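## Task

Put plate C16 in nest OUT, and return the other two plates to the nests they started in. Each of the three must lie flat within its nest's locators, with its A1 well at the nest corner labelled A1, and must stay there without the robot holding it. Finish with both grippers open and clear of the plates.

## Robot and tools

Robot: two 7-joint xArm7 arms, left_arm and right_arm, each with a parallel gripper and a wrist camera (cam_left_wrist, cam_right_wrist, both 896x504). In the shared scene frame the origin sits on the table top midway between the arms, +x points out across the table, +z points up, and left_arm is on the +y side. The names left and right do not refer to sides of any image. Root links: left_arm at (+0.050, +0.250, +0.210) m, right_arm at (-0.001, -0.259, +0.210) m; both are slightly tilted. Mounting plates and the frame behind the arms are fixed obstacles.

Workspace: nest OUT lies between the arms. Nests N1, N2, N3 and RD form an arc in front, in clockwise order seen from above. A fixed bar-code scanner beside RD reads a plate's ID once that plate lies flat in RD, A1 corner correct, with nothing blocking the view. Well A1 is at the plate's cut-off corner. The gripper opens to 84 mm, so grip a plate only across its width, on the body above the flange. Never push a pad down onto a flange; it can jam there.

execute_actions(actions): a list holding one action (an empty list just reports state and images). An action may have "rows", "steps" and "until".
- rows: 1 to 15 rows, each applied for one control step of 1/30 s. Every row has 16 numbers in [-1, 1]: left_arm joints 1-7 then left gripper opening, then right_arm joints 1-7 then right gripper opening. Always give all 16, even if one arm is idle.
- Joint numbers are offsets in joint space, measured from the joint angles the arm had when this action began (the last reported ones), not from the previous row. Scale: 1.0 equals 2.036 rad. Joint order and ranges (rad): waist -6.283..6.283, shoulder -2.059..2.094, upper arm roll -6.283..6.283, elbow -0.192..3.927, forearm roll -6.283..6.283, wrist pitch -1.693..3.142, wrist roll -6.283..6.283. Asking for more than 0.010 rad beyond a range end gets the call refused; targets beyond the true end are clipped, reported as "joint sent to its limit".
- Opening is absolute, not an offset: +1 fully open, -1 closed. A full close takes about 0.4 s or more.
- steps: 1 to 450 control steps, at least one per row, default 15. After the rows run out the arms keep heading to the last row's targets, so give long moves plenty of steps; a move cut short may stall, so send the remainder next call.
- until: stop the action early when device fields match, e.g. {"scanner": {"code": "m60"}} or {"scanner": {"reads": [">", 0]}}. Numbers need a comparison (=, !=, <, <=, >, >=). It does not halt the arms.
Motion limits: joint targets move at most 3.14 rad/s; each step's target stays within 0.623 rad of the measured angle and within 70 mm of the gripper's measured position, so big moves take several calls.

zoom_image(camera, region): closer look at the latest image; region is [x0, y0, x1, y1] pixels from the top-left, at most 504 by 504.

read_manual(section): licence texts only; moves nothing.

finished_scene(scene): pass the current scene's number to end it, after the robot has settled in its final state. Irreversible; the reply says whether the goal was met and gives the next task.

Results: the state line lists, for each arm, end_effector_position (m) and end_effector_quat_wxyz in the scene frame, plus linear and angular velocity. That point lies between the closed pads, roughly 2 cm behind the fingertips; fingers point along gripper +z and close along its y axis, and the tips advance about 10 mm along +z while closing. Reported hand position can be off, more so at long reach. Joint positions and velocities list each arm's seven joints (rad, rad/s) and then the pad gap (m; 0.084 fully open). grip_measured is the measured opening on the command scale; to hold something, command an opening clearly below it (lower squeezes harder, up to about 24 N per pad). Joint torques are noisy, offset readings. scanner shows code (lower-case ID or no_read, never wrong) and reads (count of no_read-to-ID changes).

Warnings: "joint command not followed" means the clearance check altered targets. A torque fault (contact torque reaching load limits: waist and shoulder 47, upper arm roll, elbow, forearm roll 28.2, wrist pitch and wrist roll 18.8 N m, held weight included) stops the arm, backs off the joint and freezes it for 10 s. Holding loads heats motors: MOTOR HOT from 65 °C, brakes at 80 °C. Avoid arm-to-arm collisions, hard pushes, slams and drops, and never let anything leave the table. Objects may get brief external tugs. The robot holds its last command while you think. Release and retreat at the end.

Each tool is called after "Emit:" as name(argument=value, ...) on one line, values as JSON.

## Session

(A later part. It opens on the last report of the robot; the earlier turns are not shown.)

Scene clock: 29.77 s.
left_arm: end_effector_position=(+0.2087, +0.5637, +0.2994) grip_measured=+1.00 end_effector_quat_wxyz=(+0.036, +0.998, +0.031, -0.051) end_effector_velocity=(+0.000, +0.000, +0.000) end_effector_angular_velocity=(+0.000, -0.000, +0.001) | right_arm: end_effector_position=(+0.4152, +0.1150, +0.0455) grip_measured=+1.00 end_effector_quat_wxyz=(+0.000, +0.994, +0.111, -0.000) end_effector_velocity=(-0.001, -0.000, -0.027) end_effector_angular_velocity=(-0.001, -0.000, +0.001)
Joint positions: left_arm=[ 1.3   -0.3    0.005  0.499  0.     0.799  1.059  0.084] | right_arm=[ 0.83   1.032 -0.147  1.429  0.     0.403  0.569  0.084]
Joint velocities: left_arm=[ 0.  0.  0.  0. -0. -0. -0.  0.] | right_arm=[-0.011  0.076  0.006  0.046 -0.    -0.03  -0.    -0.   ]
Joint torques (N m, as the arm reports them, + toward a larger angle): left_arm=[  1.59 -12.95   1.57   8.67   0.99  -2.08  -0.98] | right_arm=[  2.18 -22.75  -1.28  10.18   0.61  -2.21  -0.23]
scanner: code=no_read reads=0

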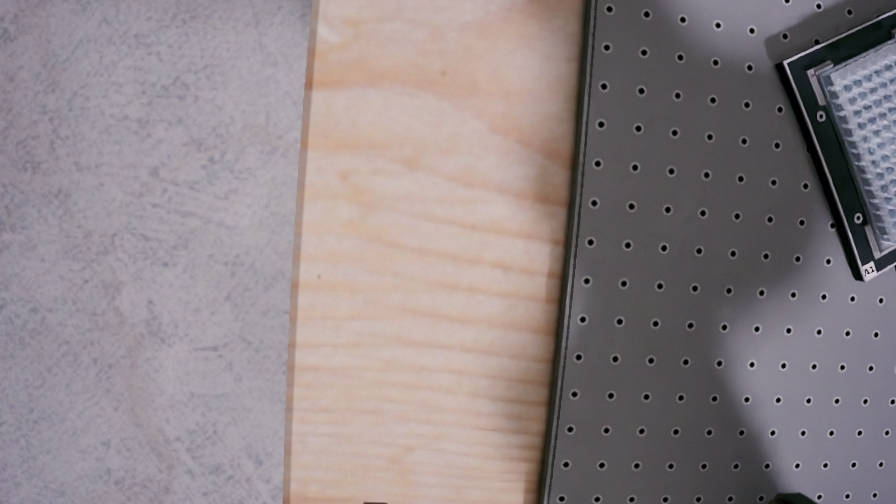

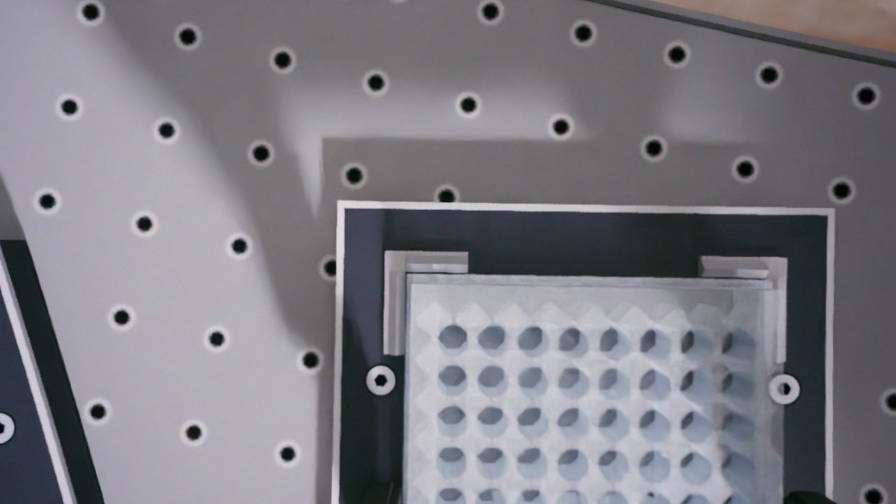

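Emit:
execute_actions(actions=[])

Emit:
execute_actions(actions=[{"rows": [[0,0,0,0,0,0,0,1,0,0,0,0,0,0,0,0.92],[0,0,0,0,0,0,0,1,0,0,0,0,0,0,0,0.86],[0,0,0,0,0,0,0,1,0,0,0,0,0,0,0,0.76],[0,0,0,0,0,0,0,1,0,0,0,0,0,0,0,0.6],[0,0,0,0,0,0,0,1,0,0,0,0,0,0,0,0.4],[0,0,0,0,0,0,0,1,0,0,0,0,0,0,0,0.1],[0,0,0,0,0,0,0,1,0,0,0,0,0,0,0,-0.25],[0,0,0,0,0,0,0,1,0,0,0,0,0,0,0,-0.6]], "steps": 8}])

Scene clock: 31.20 s.
left_arm: end_effector_position=(+0.2087, +0.5637, +0.2994) grip_measured=+1.00 end_effector_quat_wxyz=(+0.036, +0.998, +0.031, -0.051) end_effector_velocity=(-0.000, -0.001, -0.000) end_effector_angular_velocity=(-0.002, +0.001, +0.000) | right_arm: end_effector_position=(+0.4153, +0.1151, +0.0428) grip_measured=+1.00 end_effector_quat_wxyz=(+0.000, +0.994, +0.111, -0.000) end_effector_velocity=(+0.000, -0.001, -0.000) end_effector_angular_velocity=(-0.001, -0.000, +0.002)
Joint positions: left_arm=[ 1.3   -0.3    0.005  0.499  0.     0.799  1.059  0.084] | right_arm=[ 0.829  1.039 -0.146  1.434  0.     0.4    0.569  0.084]
Joint velocities: left_arm=[ 0.     0.    -0.    -0.001  0.     0.001  0.     0.   ] | right_arm=[-0.    -0.    -0.001 -0.001  0.    -0.001 -0.003  0.   ]
Joint torques (N m, as the arm reports them, + toward a larger angle): left_arm=[  1.48 -13.92   1.29   8.65   0.91  -1.74  -0.82] | right_arm=[  2.19 -22.25  -1.29  10.16   0.64  -2.19  -0.18]
scanner: code=no_read reads=0

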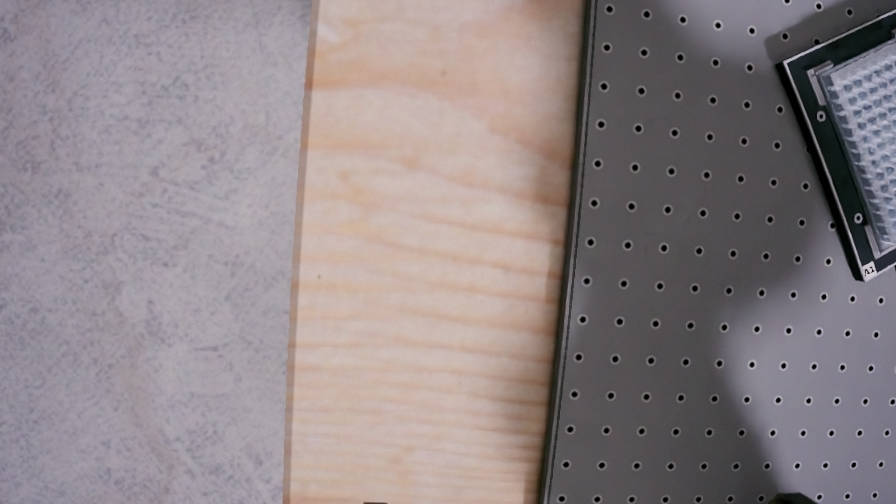

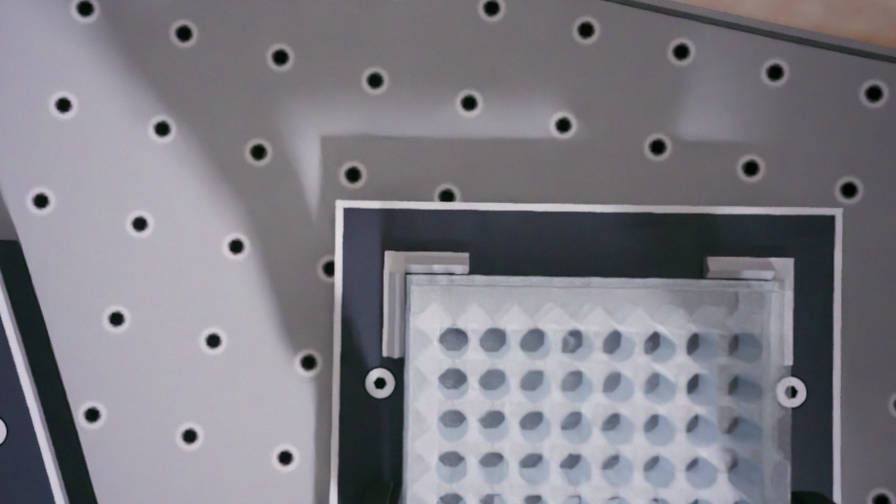

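Scene clock: 31.47 s.
left_arm: end_effector_position=(+0.2087, +0.5637, +0.2994) grip_measured=+1.00 end_effector_quat_wxyz=(+0.036, +0.998, +0.031, -0.051) end_effector_velocity=(-0.000, -0.000, -0.000) end_effector_angular_velocity=(-0.000, +0.000, -0.000) | right_arm: end_effector_position=(+0.4156, +0.1151, +0.0430) grip_measured=+0.93 end_effector_quat_wxyz=(+0.000, +0.994, +0.111, +0.000) end_effector_velocity=(-0.000, +0.001, +0.000) end_effector_angular_velocity=(+0.002, -0.001, +0.002)
Joint positions: left_arm=[ 1.3   -0.3    0.005  0.499  0.     0.799  1.059  0.084] | right_arm=[ 0.829  1.039 -0.146  1.434  0.     0.4    0.569  0.082]
Joint velocities: left_arm=[-0.     0.    -0.    -0.001  0.    -0.    -0.    -0.   ] | right_arm=[ 0.    -0.     0.001 -0.001  0.    -0.002 -0.001  0.   ]
Joint torques (N m, as the arm reports them, + toward a larger angle): left_arm=[  1.2  -13.31   1.58   8.68   0.82  -1.94  -0.76] | right_arm=[  1.87 -21.57  -0.64   9.85   0.71  -2.26  -0.18]
scanner: code=no_read reads=0

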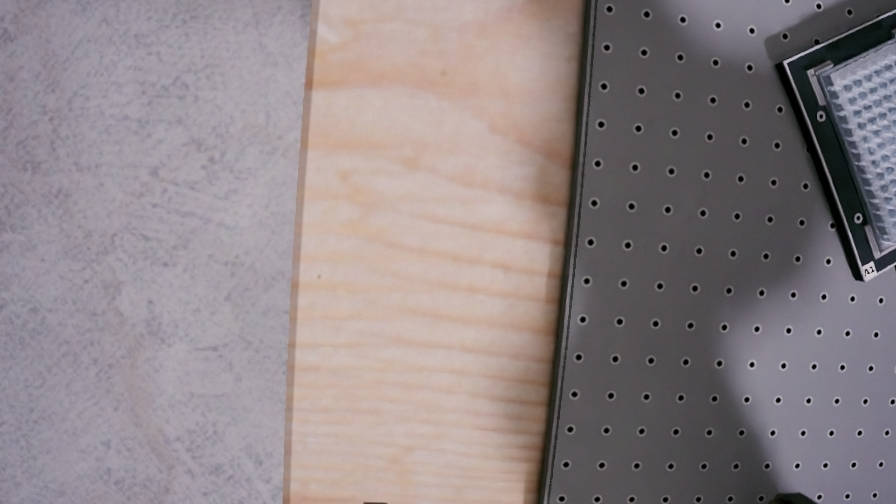

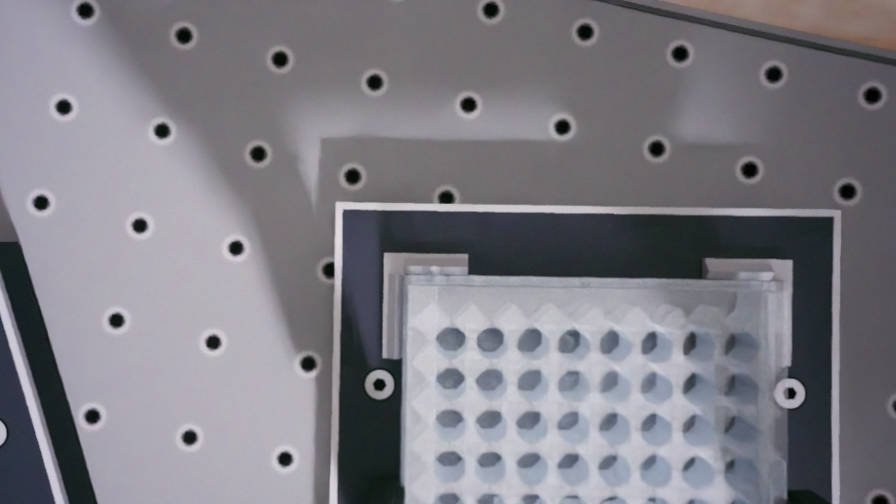

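Emit:
zoom_image(camera="cam_right_wrist", region=[325, 190, 425, 310])

Emit:
zoom_image(camera="cam_right_wrist", region=[750, 190, 850, 310])

Region (325, 190, 425, 310) of cam_right_wrist's 896x504 image, scaled by 4.200, with more detail than that image has.

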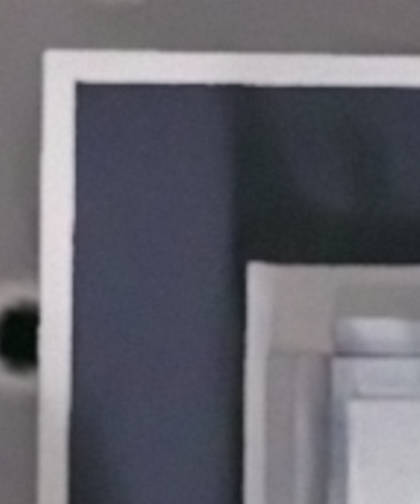

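Region (750, 190, 850, 310) of cam_right_wrist's 896x504 image, scaled by 4.200, with more detail than that image has.

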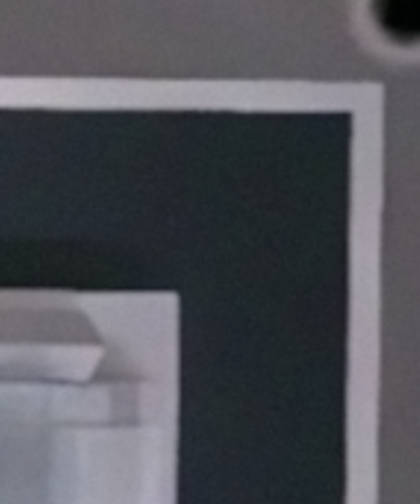

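Emit:
execute_actions(actions=[{"rows": [[0,0,0,0,0,0,0,1,0.0005,-0.003,-0.0003,-0.0019,0,0.0012,0,-0.6],[0,0,0,0,0,0,0,1,0.0011,-0.007,-0.0007,-0.0044,0,0.0027,0,-0.6],[0,0,0,0,0,0,0,1,0.0019,-0.012,-0.0012,-0.0074,0,0.0047,0,-0.6],[0,0,0,0,0,0,0,1,0.0029,-0.018,-0.0018,-0.011,0,0.0072,0,-0.6],[0,0,0,0,0,0,0,1,0.004,-0.0245,-0.0025,-0.0148,0,0.01,0,-0.6],[0,0,0,0,0,0,0,1,0.0052,-0.031,-0.0032,-0.0186,0,0.0128,0,-0.6],[0,0,0,0,0,0,0,1,0.0064,-0.0375,-0.004,-0.0223,0,0.0156,0,-0.6],[0,0,0,0,0,0,0,1,0.0076,-0.044,-0.0047,-0.026,0,0.0184,0,-0.6],[0,0,0,0,0,0,0,1,0.0088,-0.0501,-0.0054,-0.0295,0,0.0211,0,-0.6],[0,0,0,0,0,0,0,1,0.016,-0.065,-0.008,-0.05,0,0.014,0.01,-0.6],[0,0,0,0,0,0,0,1,0.1827,-0.2721,-0.0589,-0.4813,0,-0.192,0.1965,-0.6]], "steps": 32}])

Scene clock: 38.80 s.
left_arm: end_effector_position=(+0.2087, +0.5637, +0.2994) grip_measured=+1.00 end_effector_quat_wxyz=(+0.036, +0.998, +0.031, -0.051) end_effector_velocity=(+0.001, +0.001, +0.000) end_effector_angular_velocity=(+0.002, -0.001, +0.000) | right_arm: end_effector_position=(+0.2335, +0.0261, +0.1222) grip_measured=+0.93 end_effector_quat_wxyz=(-0.008, +1.000, +0.027, +0.009) end_effector_velocity=(-0.268, -0.248, +0.009) end_effector_angular_velocity=(-0.130, +0.143, -0.190)
Joint positions: left_arm=[ 1.3   -0.3    0.005  0.499  0.     0.799  1.059  0.084] | right_arm=[ 1.159  0.539 -0.253  0.584  0.     0.059  0.923  0.081]
Joint velocities: left_arm=[-0.     0.    -0.     0.001 -0.    -0.002 -0.     0.   ] | right_arm=[ 0.336 -0.44  -0.107 -1.064  0.    -0.406  0.376  0.   ]
Joint torques (N m, as the arm reports them, + toward a larger angle): left_arm=[  0.73 -13.75   1.31   8.44   0.81  -1.97  -0.67] | right_arm=[  0.11 -13.88  -0.72   7.08   0.62  -2.27  -0.03]
scanner: code=no_read reads=0

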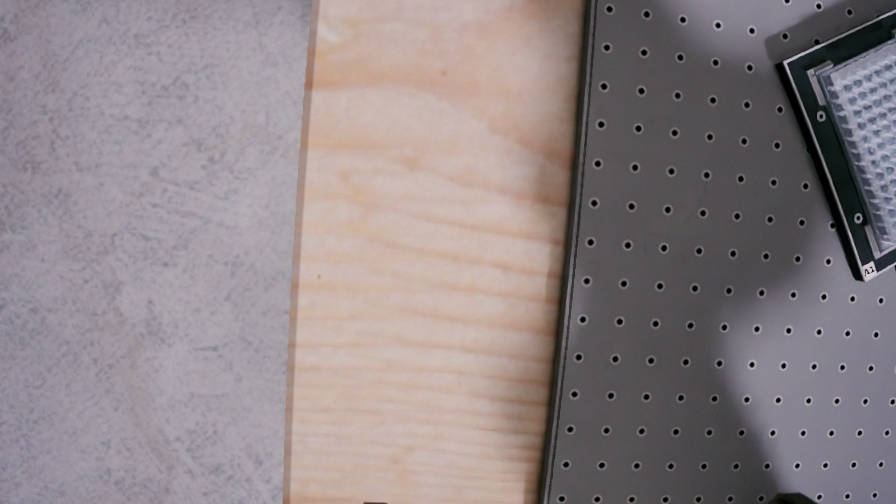

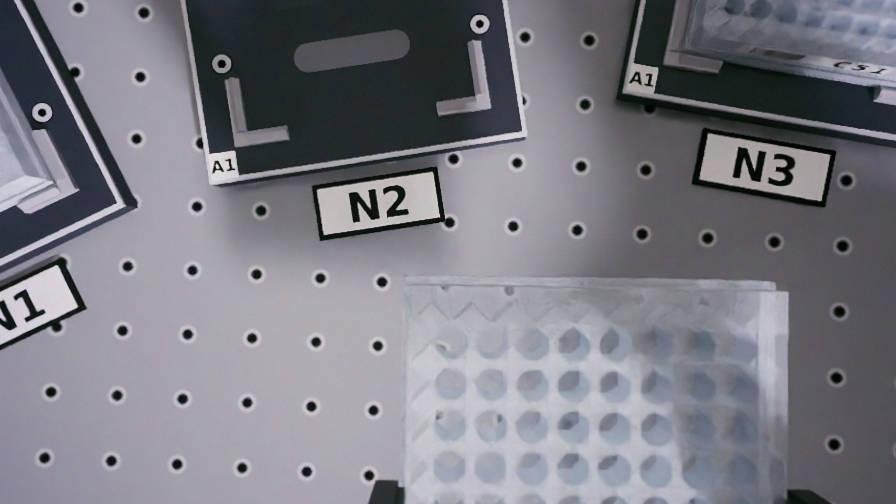

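Emit:
execute_actions(actions=[{"rows": [[0,0,0,0,0,0,0,1,0.3119,0.0923,0.0704,-0.0957,0,-0.1429,0.4112,-0.6]], "steps": 19}])

Scene clock: 40.03 s.
left_arm: end_effector_position=(+0.2087, +0.5637, +0.2994) grip_measured=+1.00 end_effector_quat_wxyz=(+0.036, +0.998, +0.031, -0.051) end_effector_velocity=(+0.000, +0.001, +0.000) end_effector_angular_velocity=(+0.001, -0.000, -0.000) | right_arm: end_effector_position=(+0.0124, +0.0132, +0.0883) grip_measured=+0.93 end_effector_quat_wxyz=(-0.002, +1.000, +0.004, +0.001) end_effector_velocity=(-0.328, -0.092, -0.065) end_effector_angular_velocity=(-0.024, +0.010, -0.160)
Joint positions: left_arm=[ 1.3   -0.3    0.005  0.499  0.     0.799  1.059  0.084] | right_arm=[ 1.681  0.681 -0.139  0.402  0.    -0.186  1.598  0.081]
Joint velocities: left_arm=[ 0.     0.    -0.     0.001  0.    -0.001  0.    -0.   ] | right_arm=[ 0.893  0.362  0.236 -0.102 -0.    -0.358  1.27  -0.   ]
Joint torques (N m, as the arm reports them, + toward a larger angle): left_arm=[  1.54 -13.58   1.85   8.76   0.93  -1.88  -0.97] | right_arm=[ -1.44 -13.02  -1.66   1.8    0.62  -1.94  -0.38]
scanner: code=no_read reads=0

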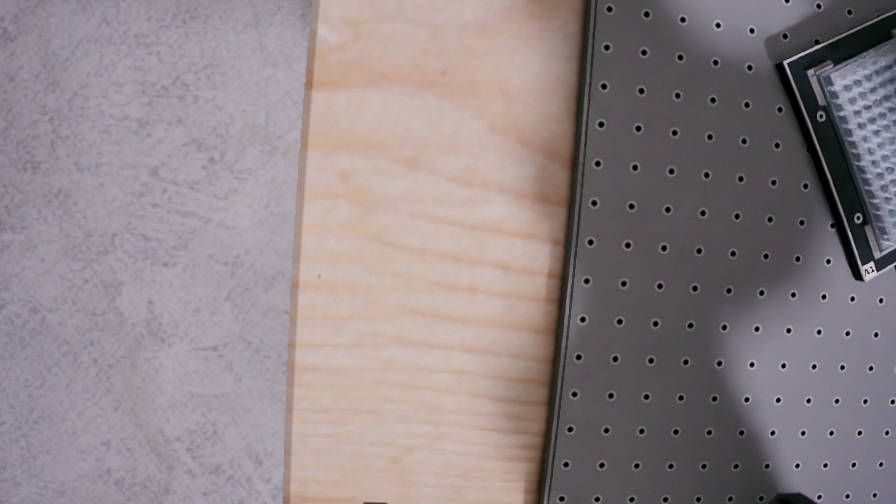

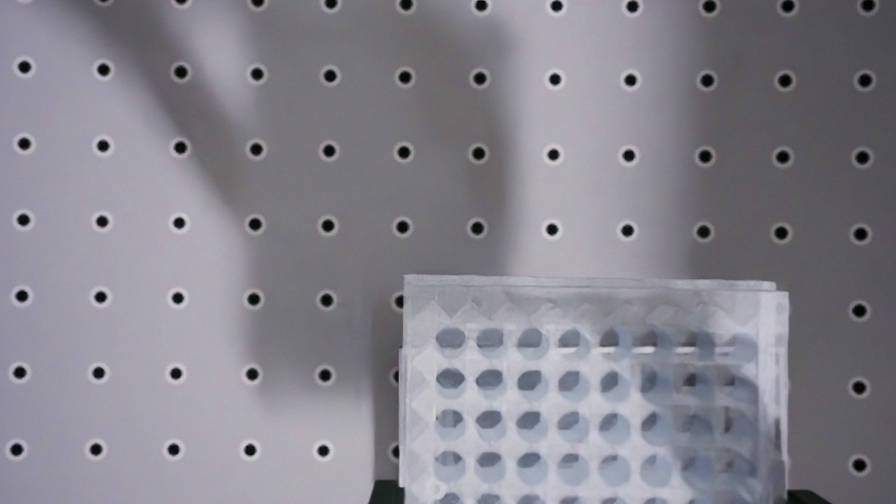

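Emit:
execute_actions(actions=[])

Emit:
zoom_image(camera="cam_right_wrist", region=[320, 180, 480, 300])

Emit:
zoom_image(camera="cam_right_wrist", region=[640, 180, 800, 300])

Scene clock: 40.57 s.
left_arm: end_effector_position=(+0.2087, +0.5637, +0.2994) grip_measured=+1.00 end_effector_quat_wxyz=(+0.036, +0.998, +0.031, -0.051) end_effector_velocity=(+0.000, +0.000, +0.000) end_effector_angular_velocity=(+0.002, -0.001, +0.002) | right_arm: end_effector_position=(-0.0267, -0.0011, +0.0802) grip_measured=+0.93 end_effector_quat_wxyz=(-0.000, +1.000, -0.008, +0.000) end_effector_velocity=(-0.004, -0.003, -0.001) end_effector_angular_velocity=(-0.004, +0.003, +0.008)
Joint positions: left_arm=[ 1.3   -0.3    0.005  0.499  0.     0.799  1.059  0.084] | right_arm=[ 1.793  0.727 -0.111  0.39   0.    -0.232  1.759  0.081]
Joint velocities: left_arm=[ 0.    -0.     0.     0.001 -0.    -0.001 -0.001  0.   ] | right_arm=[ 0.005  0.003  0.007 -0.002 -0.    -0.001  0.004  0.   ]
Joint torques (N m, as the arm reports them, + toward a larger angle): left_arm=[  0.72 -13.32   1.1    8.48   1.21  -1.93  -0.58] | right_arm=[ -0.8  -13.06  -1.1    2.01   0.57  -2.18  -0.18]
scanner: code=no_read reads=0

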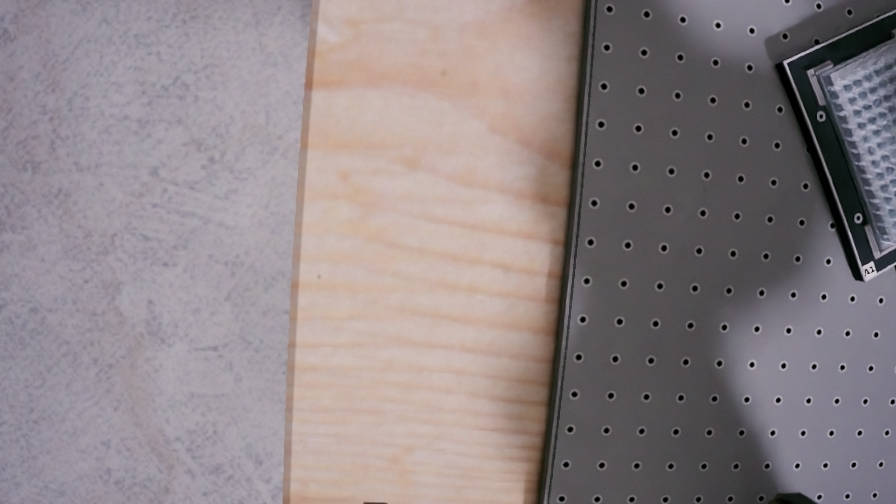

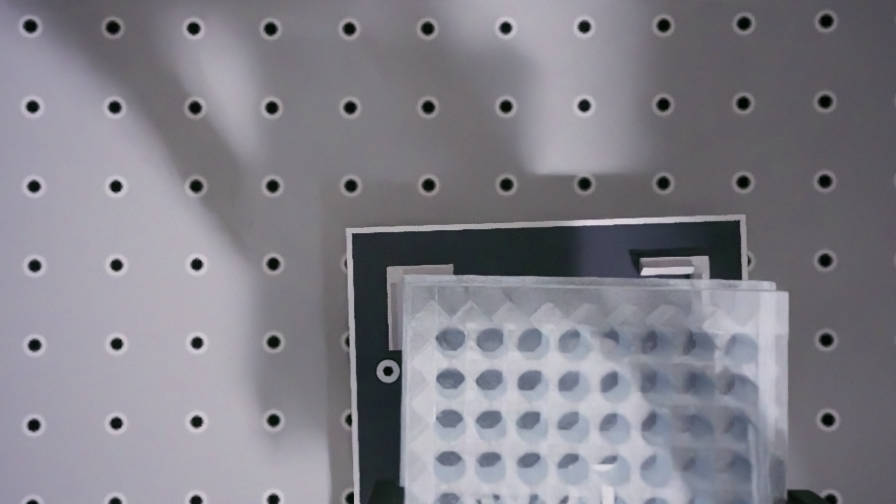

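Region (320, 180, 480, 300) of cam_right_wrist's 896x504 image, scaled by 3.150, with more detail than that image has; it fills the top 378 rows of this view, and the rest is white.

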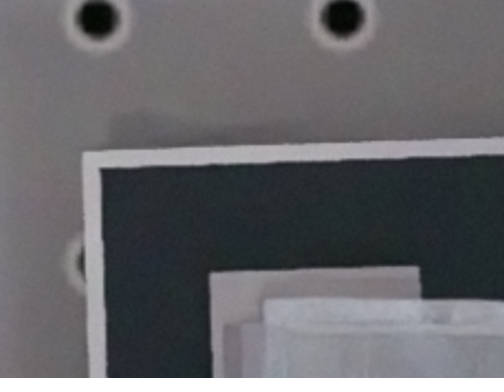

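Region (640, 180, 800, 300) of cam_right_wrist's 896x504 image, scaled by 3.150, with more detail than that image has; it fills the top 378 rows of this view, and the rest is white.

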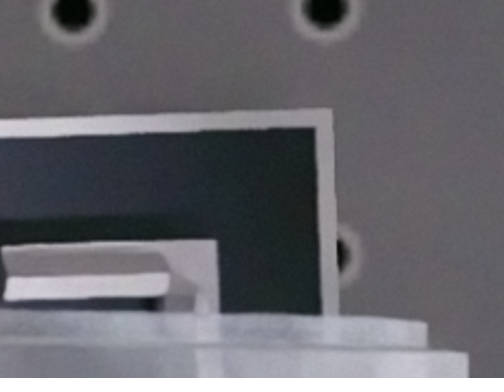

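Emit:
execute_actions(actions=[])

Scene clock: 43.57 s.
left_arm: end_effector_position=(+0.2087, +0.5637, +0.2994) grip_measured=+1.00 end_effector_quat_wxyz=(+0.036, +0.998, +0.031, -0.051) end_effector_velocity=(-0.000, -0.000, -0.000) end_effector_angular_velocity=(-0.000, +0.000, -0.001) | right_arm: end_effector_position=(-0.0271, -0.0013, +0.0801) grip_measured=+0.93 end_effector_quat_wxyz=(+0.000, +1.000, -0.007, +0.000) end_effector_velocity=(+0.000, +0.001, +0.000) end_effector_angular_velocity=(+0.003, +0.000, -0.001)
Joint positions: left_arm=[ 1.3   -0.3    0.005  0.499  0.     0.799  1.059  0.084] | right_arm=[ 1.794  0.727 -0.11   0.39   0.    -0.232  1.76   0.081]
Joint velocities: left_arm=[ 0.     0.    -0.     0.     0.     0.     0.001  0.   ] | right_arm=[-0.001 -0.    -0.     0.001  0.    -0.002 -0.     0.   ]
Joint torques (N m, as the arm reports them, + toward a larger angle): left_arm=[  0.92 -13.49   1.64   8.75   1.    -1.89  -0.7 ] | right_arm=[ -0.63 -13.07  -1.1    1.88   0.51  -2.04  -0.34]
scanner: code=no_read reads=0

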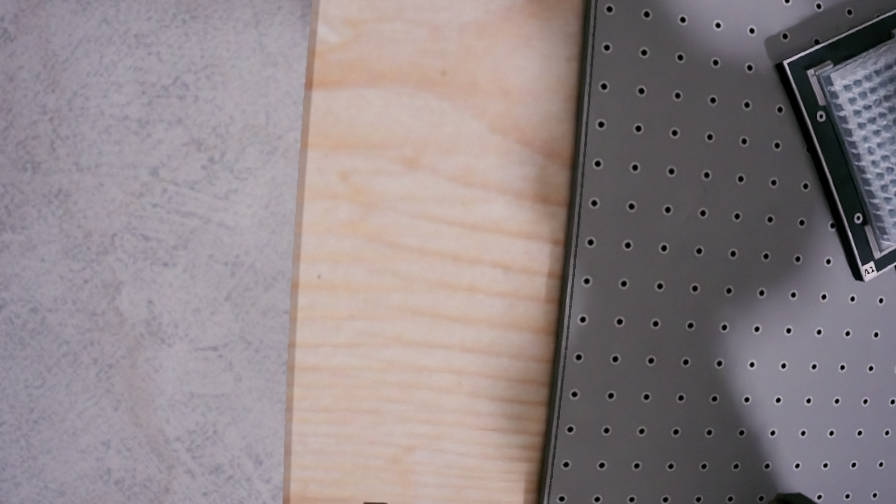

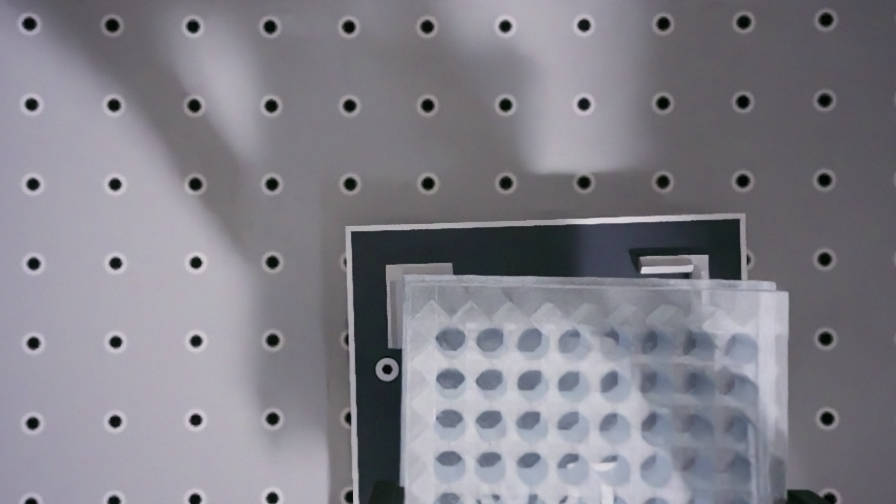

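Emit:
execute_actions(actions=[{"rows":[[0,0,0,0,0,0,0,1,-0.0002,0.0028,0.0003,0.0013,0,-0.0016,-0.003,-0.6],[0,0,0,0,0,0,0,1,-0.0005,0.0067,0.0007,0.003,0,-0.0037,-0.007,-0.6],[0,0,0,0,0,0,0,1,-0.0009,0.0124,0.0013,0.0056,0,-0.0069,-0.011,-0.6],[0,0,0,0,0,0,0,1,-0.0014,0.0185,0.0019,0.0084,0,-0.0103,-0.015,-0.6],[0,0,0,0,0,0,0,1,-0.0019,0.0253,0.0026,0.0114,0,-0.014,-0.018,-0.6],[0,0,0,0,0,0,0,1,-0.0024,0.032,0.0033,0.0144,0,-0.0178,-0.02,-0.6],[0,0,0,0,0,0,0,1,-0.0029,0.0382,0.0039,0.0172,0,-0.0212,-0.0216,-0.6],[0,0,0,0,0,0,0,1,-0.0034,0.0438,0.0045,0.0198,0,-0.0243,-0.0216,-0.6],[0,0,0,0,0,0,0,1,-0.0037,0.0489,0.005,0.0221,0,-0.0271,-0.0216,-0.6],[0,0,0,0,0,0,0,1,-0.004,0.0528,0.0055,0.0238,0,-0.0293,-0.0216,-0.6],[0,0,0,0,0,0,0,1,-0.0042,0.0551,0.0057,0.0248,0,-0.0306,-0.0216,-0.6],[0,0,0,0,0,0,0,1,-0.0043,0.0562,0.0058,0.02535,0,-0.0312,-0.0216,-0.6]],"steps":14}])

Scene clock: 47.50 s.
left_arm: end_effector_position=(+0.2087, +0.5637, +0.2994) grip_measured=+1.00 end_effector_quat_wxyz=(+0.036, +0.998, +0.031, -0.051) end_effector_velocity=(+0.000, +0.001, +0.000) end_effector_angular_velocity=(+0.002, -0.001, +0.000) | right_arm: end_effector_position=(-0.0287, -0.0016, +0.0584) grip_measured=+0.93 end_effector_quat_wxyz=(+0.000, +1.000, +0.018, +0.001) end_effector_velocity=(-0.003, -0.005, -0.039) end_effector_angular_velocity=(-0.005, +0.000, +0.032)
Joint positions: left_arm=[ 1.3   -0.3    0.005  0.499  0.     0.799  1.059  0.084] | right_arm=[ 1.787  0.828 -0.1    0.434  0.    -0.287  1.717  0.081]
Joint velocities: left_arm=[ 0.    -0.001  0.     0.001  0.    -0.    -0.     0.   ] | right_arm=[-0.014  0.176  0.02   0.075  0.    -0.096 -0.02   0.   ]
Joint torques (N m, as the arm reports them, + toward a larger angle): left_arm=[  1.92 -14.13   1.38   8.46   0.77  -2.    -0.53] | right_arm=[ -0.52 -14.62  -1.09   0.96   0.58  -2.13  -0.28]
scanner: code=no_read reads=0

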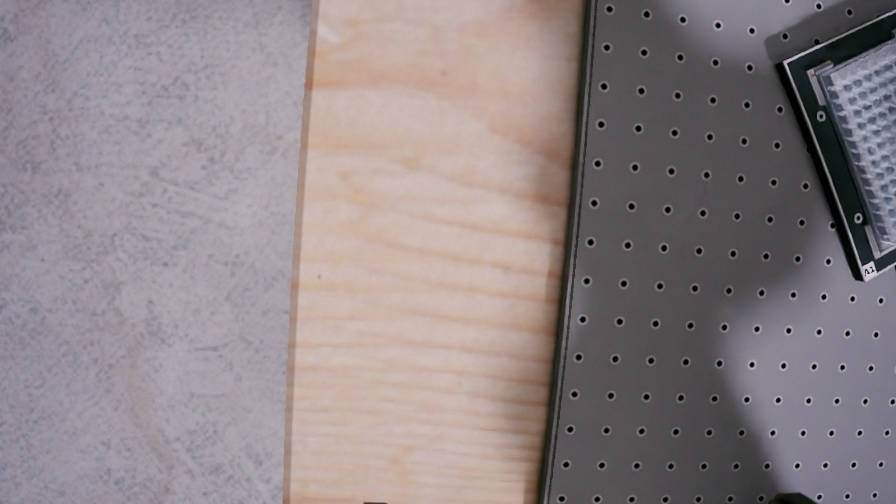

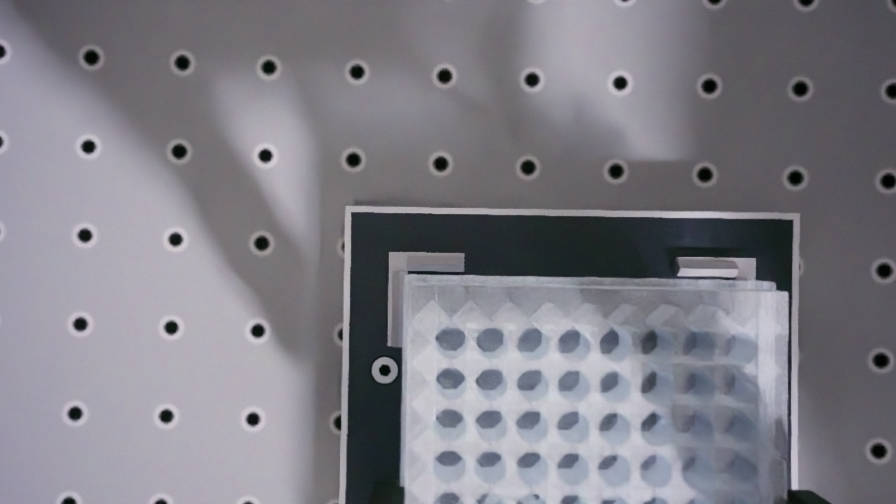

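Emit:
execute_actions(actions=[])

Emit:
zoom_image(camera="cam_right_wrist", region=[320, 180, 480, 300])

Emit:
zoom_image(camera="cam_right_wrist", region=[700, 180, 860, 300])

Scene clock: 48.10 s.
left_arm: end_effector_position=(+0.2087, +0.5637, +0.2994) grip_measured=+1.00 end_effector_quat_wxyz=(+0.036, +0.998, +0.031, -0.051) end_effector_velocity=(+0.001, +0.001, +0.000) end_effector_angular_velocity=(+0.002, -0.001, +0.001) | right_arm: end_effector_position=(-0.0290, -0.0012, +0.0554) grip_measured=+0.93 end_effector_quat_wxyz=(-0.000, +1.000, +0.019, +0.001) end_effector_velocity=(-0.001, -0.001, -0.000) end_effector_angular_velocity=(-0.002, +0.001, +0.002)
Joint positions: left_arm=[ 1.3   -0.3    0.005  0.499  0.     0.799  1.059  0.084] | right_arm=[ 1.786  0.841 -0.098  0.441  0.    -0.295  1.716  0.081]
Joint velocities: left_arm=[-0.    -0.     0.     0.001 -0.    -0.002 -0.001 -0.   ] | right_arm=[-0.     0.001  0.002 -0.001 -0.    -0.001 -0.    -0.   ]
Joint torques (N m, as the arm reports them, + toward a larger angle): left_arm=[  1.34 -13.67   1.24   8.73   0.5   -2.1   -1.2 ] | right_arm=[ -0.35 -13.54  -1.06   0.99   0.57  -2.1   -0.22]
scanner: code=no_read reads=0

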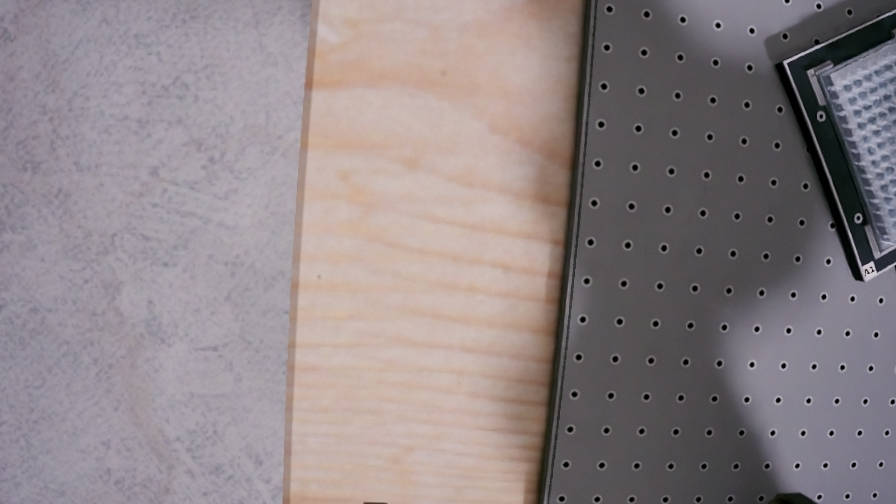

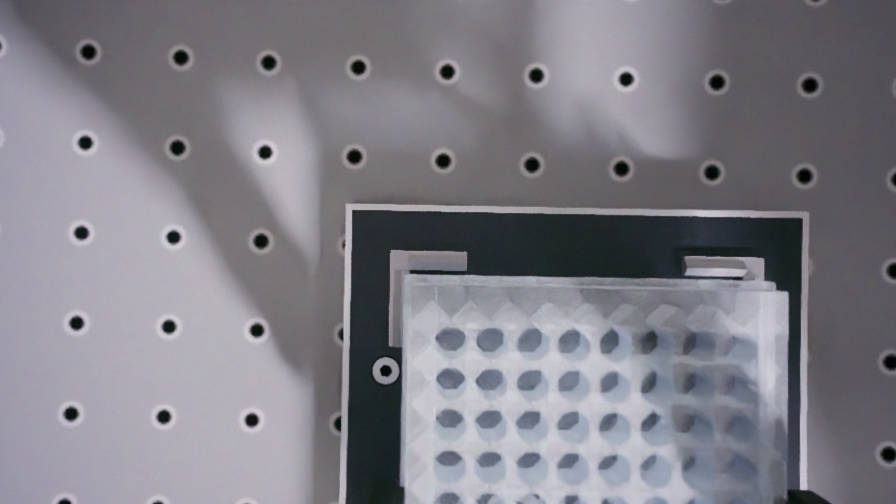

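Region (320, 180, 480, 300) of cam_right_wrist's 896x504 image, scaled by 3.150, with more detail than that image has; it fills the top 378 rows of this view, and the rest is white.

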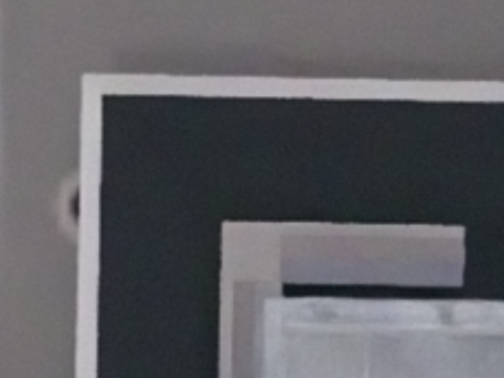

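Region (700, 180, 860, 300) of cam_right_wrist's 896x504 image, scaled by 3.150, with more detail than that image has; it fills the top 378 rows of this view, and the rest is white.

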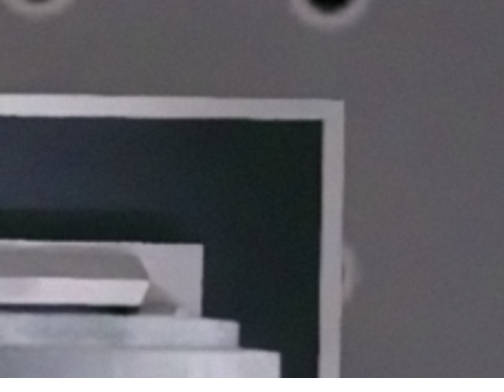

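Emit:
execute_actions(actions=[{"rows":[[0,0,0,0,0,0,0,1,-0.0005,0.0017,0.0002,0.0004,0,-0.0013,0.0007,-0.6],[0,0,0,0,0,0,0,1,-0.001,0.0043,0.0004,0.0015,0,-0.0028,0.0007,-0.6],[0,0,0,0,0,0,0,1,-0.0015,0.0077,0.0007,0.0031,0,-0.0046,0.0007,-0.6],[0,0,0,0,0,0,0,1,-0.002,0.0112,0.001,0.0047,0,-0.0065,0.0007,-0.6],[0,0,0,0,0,0,0,1,-0.0024,0.0146,0.0013,0.0063,0,-0.0083,0.0007,-0.6],[0,0,0,0,0,0,0,1,-0.0028,0.0177,0.0016,0.0078,0,-0.0099,0.0007,-0.6],[0,0,0,0,0,0,0,1,-0.0031,0.0203,0.0019,0.0091,0,-0.0113,0.0007,-0.6],[0,0,0,0,0,0,0,1,-0.0034,0.0224,0.0021,0.0101,0,-0.0124,0.0007,-0.6],[0,0,0,0,0,0,0,1,-0.0036,0.0239,0.0022,0.0108,0,-0.0132,0.0007,-0.6]],"steps":11}])

Scene clock: 54.60 s.
left_arm: end_effector_position=(+0.2087, +0.5637, +0.2994) grip_measured=+1.00 end_effector_quat_wxyz=(+0.036, +0.998, +0.031, -0.051) end_effector_velocity=(+0.000, +0.000, +0.000) end_effector_angular_velocity=(+0.001, -0.000, +0.002) | right_arm: end_effector_position=(-0.0288, -0.0021, +0.0466) grip_measured=+0.93 end_effector_quat_wxyz=(+0.000, +1.000, +0.018, +0.001) end_effector_velocity=(+0.000, -0.004, -0.027) end_effector_angular_velocity=(-0.006, -0.000, +0.002)
Joint positions: left_arm=[ 1.3   -0.3    0.005  0.499  0.     0.799  1.059  0.084] | right_arm=[ 1.78   0.88  -0.095  0.458  0.    -0.317  1.717  0.081]
Joint velocities: left_arm=[ 0.    -0.     0.     0.    -0.    -0.    -0.002  0.   ] | right_arm=[-0.015  0.119  0.01   0.054  0.    -0.06  -0.002 -0.   ]
Joint torques (N m, as the arm reports them, + toward a larger angle): left_arm=[  1.04 -13.32   1.08   8.27   0.8   -1.96  -0.81] | right_arm=[ -0.71 -14.22  -1.22   0.77   0.6   -2.47  -0.2 ]
scanner: code=no_read reads=0

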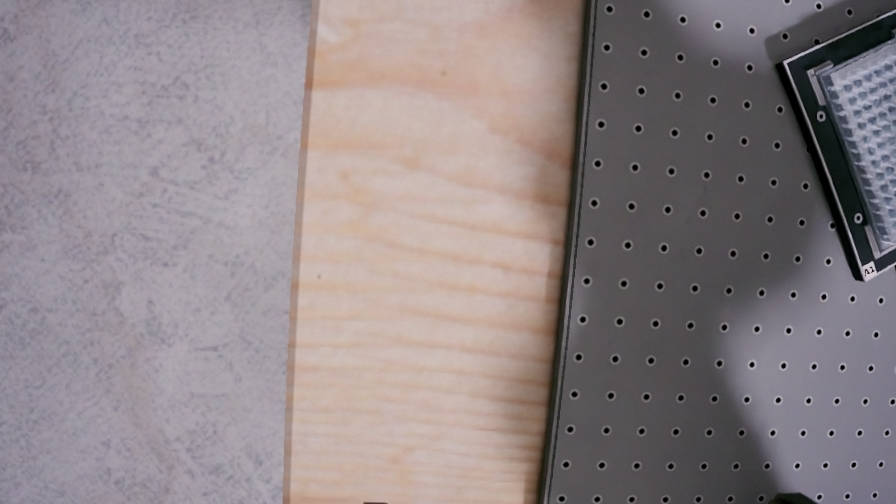

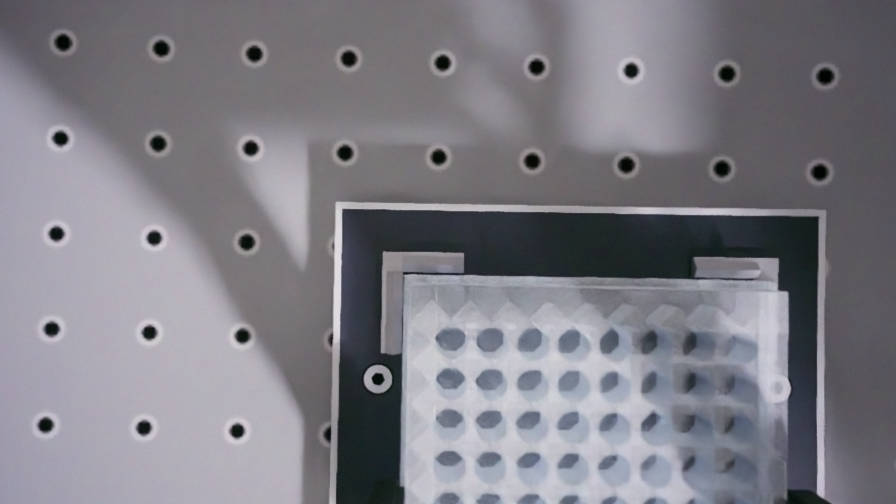

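Emit:
execute_actions(actions=[])

Emit:
zoom_image(camera="cam_right_wrist", region=[310, 180, 470, 300])

Emit:
zoom_image(camera="cam_right_wrist", region=[700, 180, 860, 300])

Scene clock: 55.30 s.
left_arm: end_effector_position=(+0.2087, +0.5637, +0.2994) grip_measured=+1.00 end_effector_quat_wxyz=(+0.036, +0.998, +0.031, -0.051) end_effector_velocity=(-0.000, -0.000, -0.000) end_effector_angular_velocity=(-0.001, +0.001, +0.002) | right_arm: end_effector_position=(-0.0289, -0.0019, +0.0445) grip_measured=+0.93 end_effector_quat_wxyz=(-0.000, +1.000, +0.018, +0.000) end_effector_velocity=(-0.000, +0.000, +0.000) end_effector_angular_velocity=(+0.000, +0.000, -0.000)
Joint positions: left_arm=[ 1.3   -0.3    0.005  0.499  0.     0.799  1.059  0.084] | right_arm=[ 1.778  0.89  -0.094  0.463  0.    -0.322  1.717  0.081]
Joint velocities: left_arm=[ 0.    -0.     0.    -0.001  0.    -0.    -0.001 -0.   ] | right_arm=[-0.     0.     0.001  0.     0.    -0.     0.    -0.   ]
Joint torques (N m, as the arm reports them, + toward a larger angle): left_arm=[  0.51 -13.45   1.36   8.52   0.45  -1.64  -0.57] | right_arm=[ -0.6  -13.55  -1.17   0.48   0.57  -1.95  -0.31]
scanner: code=no_read reads=0

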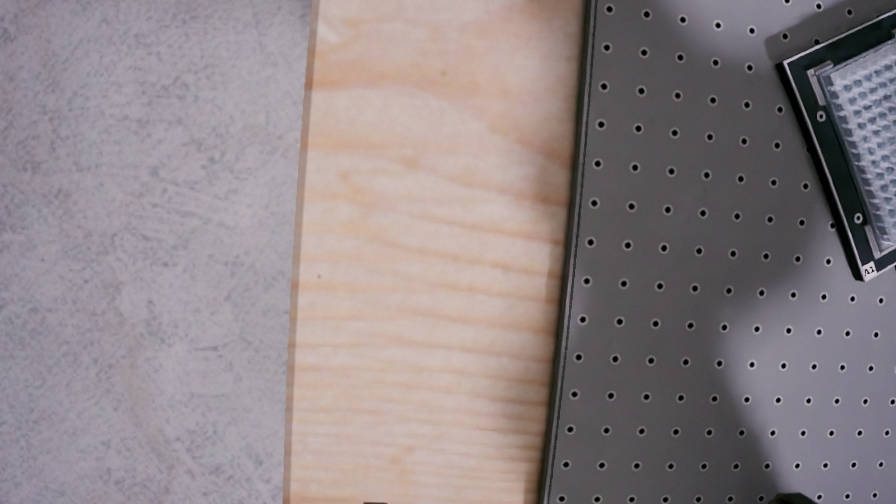

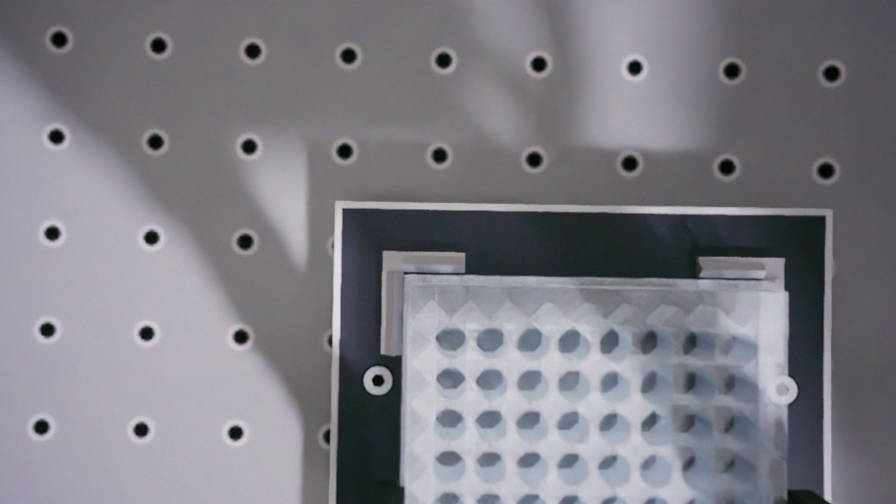

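Region (310, 180, 470, 300) of cam_right_wrist's 896x504 image, scaled by 3.150, with more detail than that image has; it fills the top 378 rows of this view, and the rest is white.

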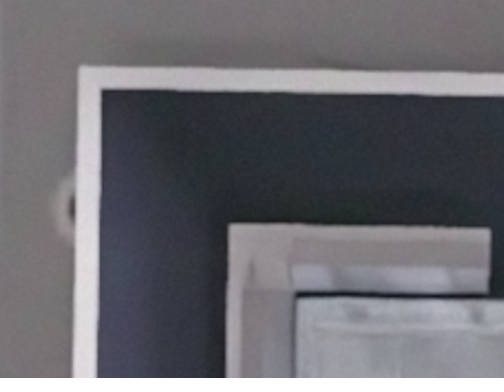

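Region (700, 180, 860, 300) of cam_right_wrist's 896x504 image, scaled by 3.150, with more detail than that image has; it fills the top 378 rows of this view, and the rest is white.

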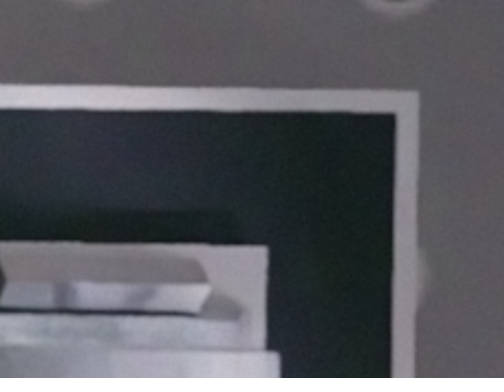

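Emit:
execute_actions(actions=[{"rows":[[0,0,0,0,0,0,0,1,-0.0001,0.001,0.0001,0.0005,0,-0.0005,0,-0.6],[0,0,0,0,0,0,0,1,-0.0003,0.0021,0.0002,0.001,0,-0.001,0,-0.6],[0,0,0,0,0,0,0,1,-0.0004,0.0031,0.0003,0.0015,0,-0.0016,0,-0.6],[0,0,0,0,0,0,0,1,-0.0005,0.0041,0.0004,0.002,0,-0.0021,0,-0.6]],"steps":4}])

Scene clock: 56.53 s.
left_arm: end_effector_position=(+0.2087, +0.5637, +0.2994) grip_measured=+1.00 end_effector_quat_wxyz=(+0.036, +0.998, +0.031, -0.051) end_effector_velocity=(+0.000, +0.000, +0.000) end_effector_angular_velocity=(+0.001, -0.000, -0.000) | right_arm: end_effector_position=(-0.0289, -0.0020, +0.0441) grip_measured=+0.93 end_effector_quat_wxyz=(-0.000, +1.000, +0.018, +0.000) end_effector_velocity=(-0.001, +0.000, -0.008) end_effector_angular_velocity=(+0.001, +0.001, +0.000)
Joint positions: left_arm=[ 1.3   -0.3    0.005  0.499  0.     0.799  1.059  0.084] | right_arm=[ 1.778  0.892 -0.094  0.464  0.    -0.323  1.717  0.081]
Joint velocities: left_arm=[-0.    -0.    -0.     0.     0.    -0.001 -0.     0.   ] | right_arm=[-0.005  0.037  0.004  0.02   0.    -0.019  0.    -0.   ]
Joint torques (N m, as the arm reports them, + toward a larger angle): left_arm=[  1.72 -13.53   1.29   8.93   0.58  -1.99  -0.89] | right_arm=[ -0.26 -13.59  -0.98   0.11   0.66  -1.89  -0.24]
scanner: code=no_read reads=0

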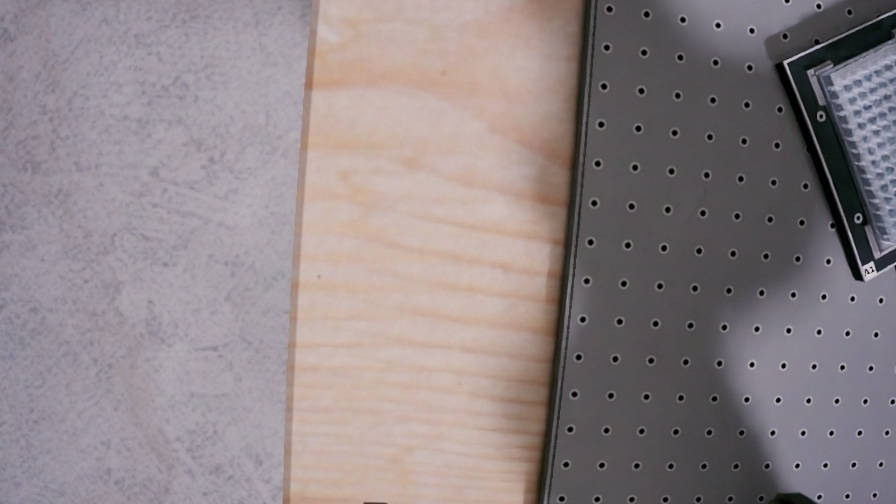

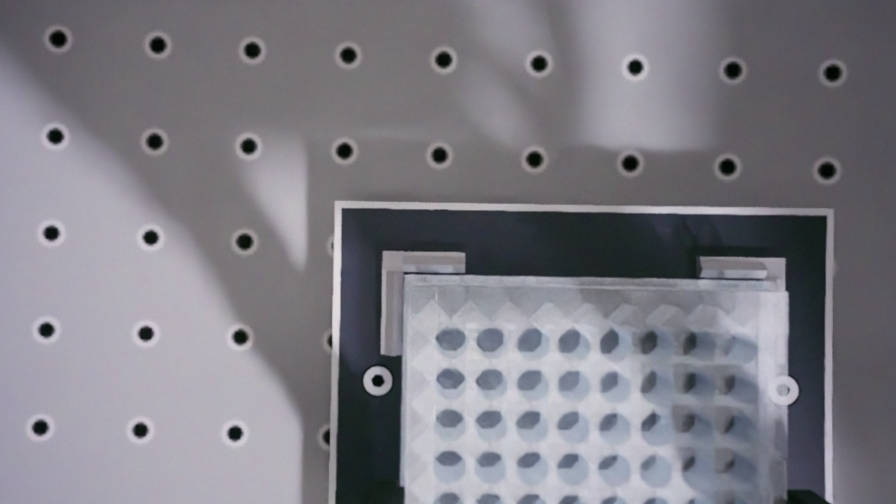

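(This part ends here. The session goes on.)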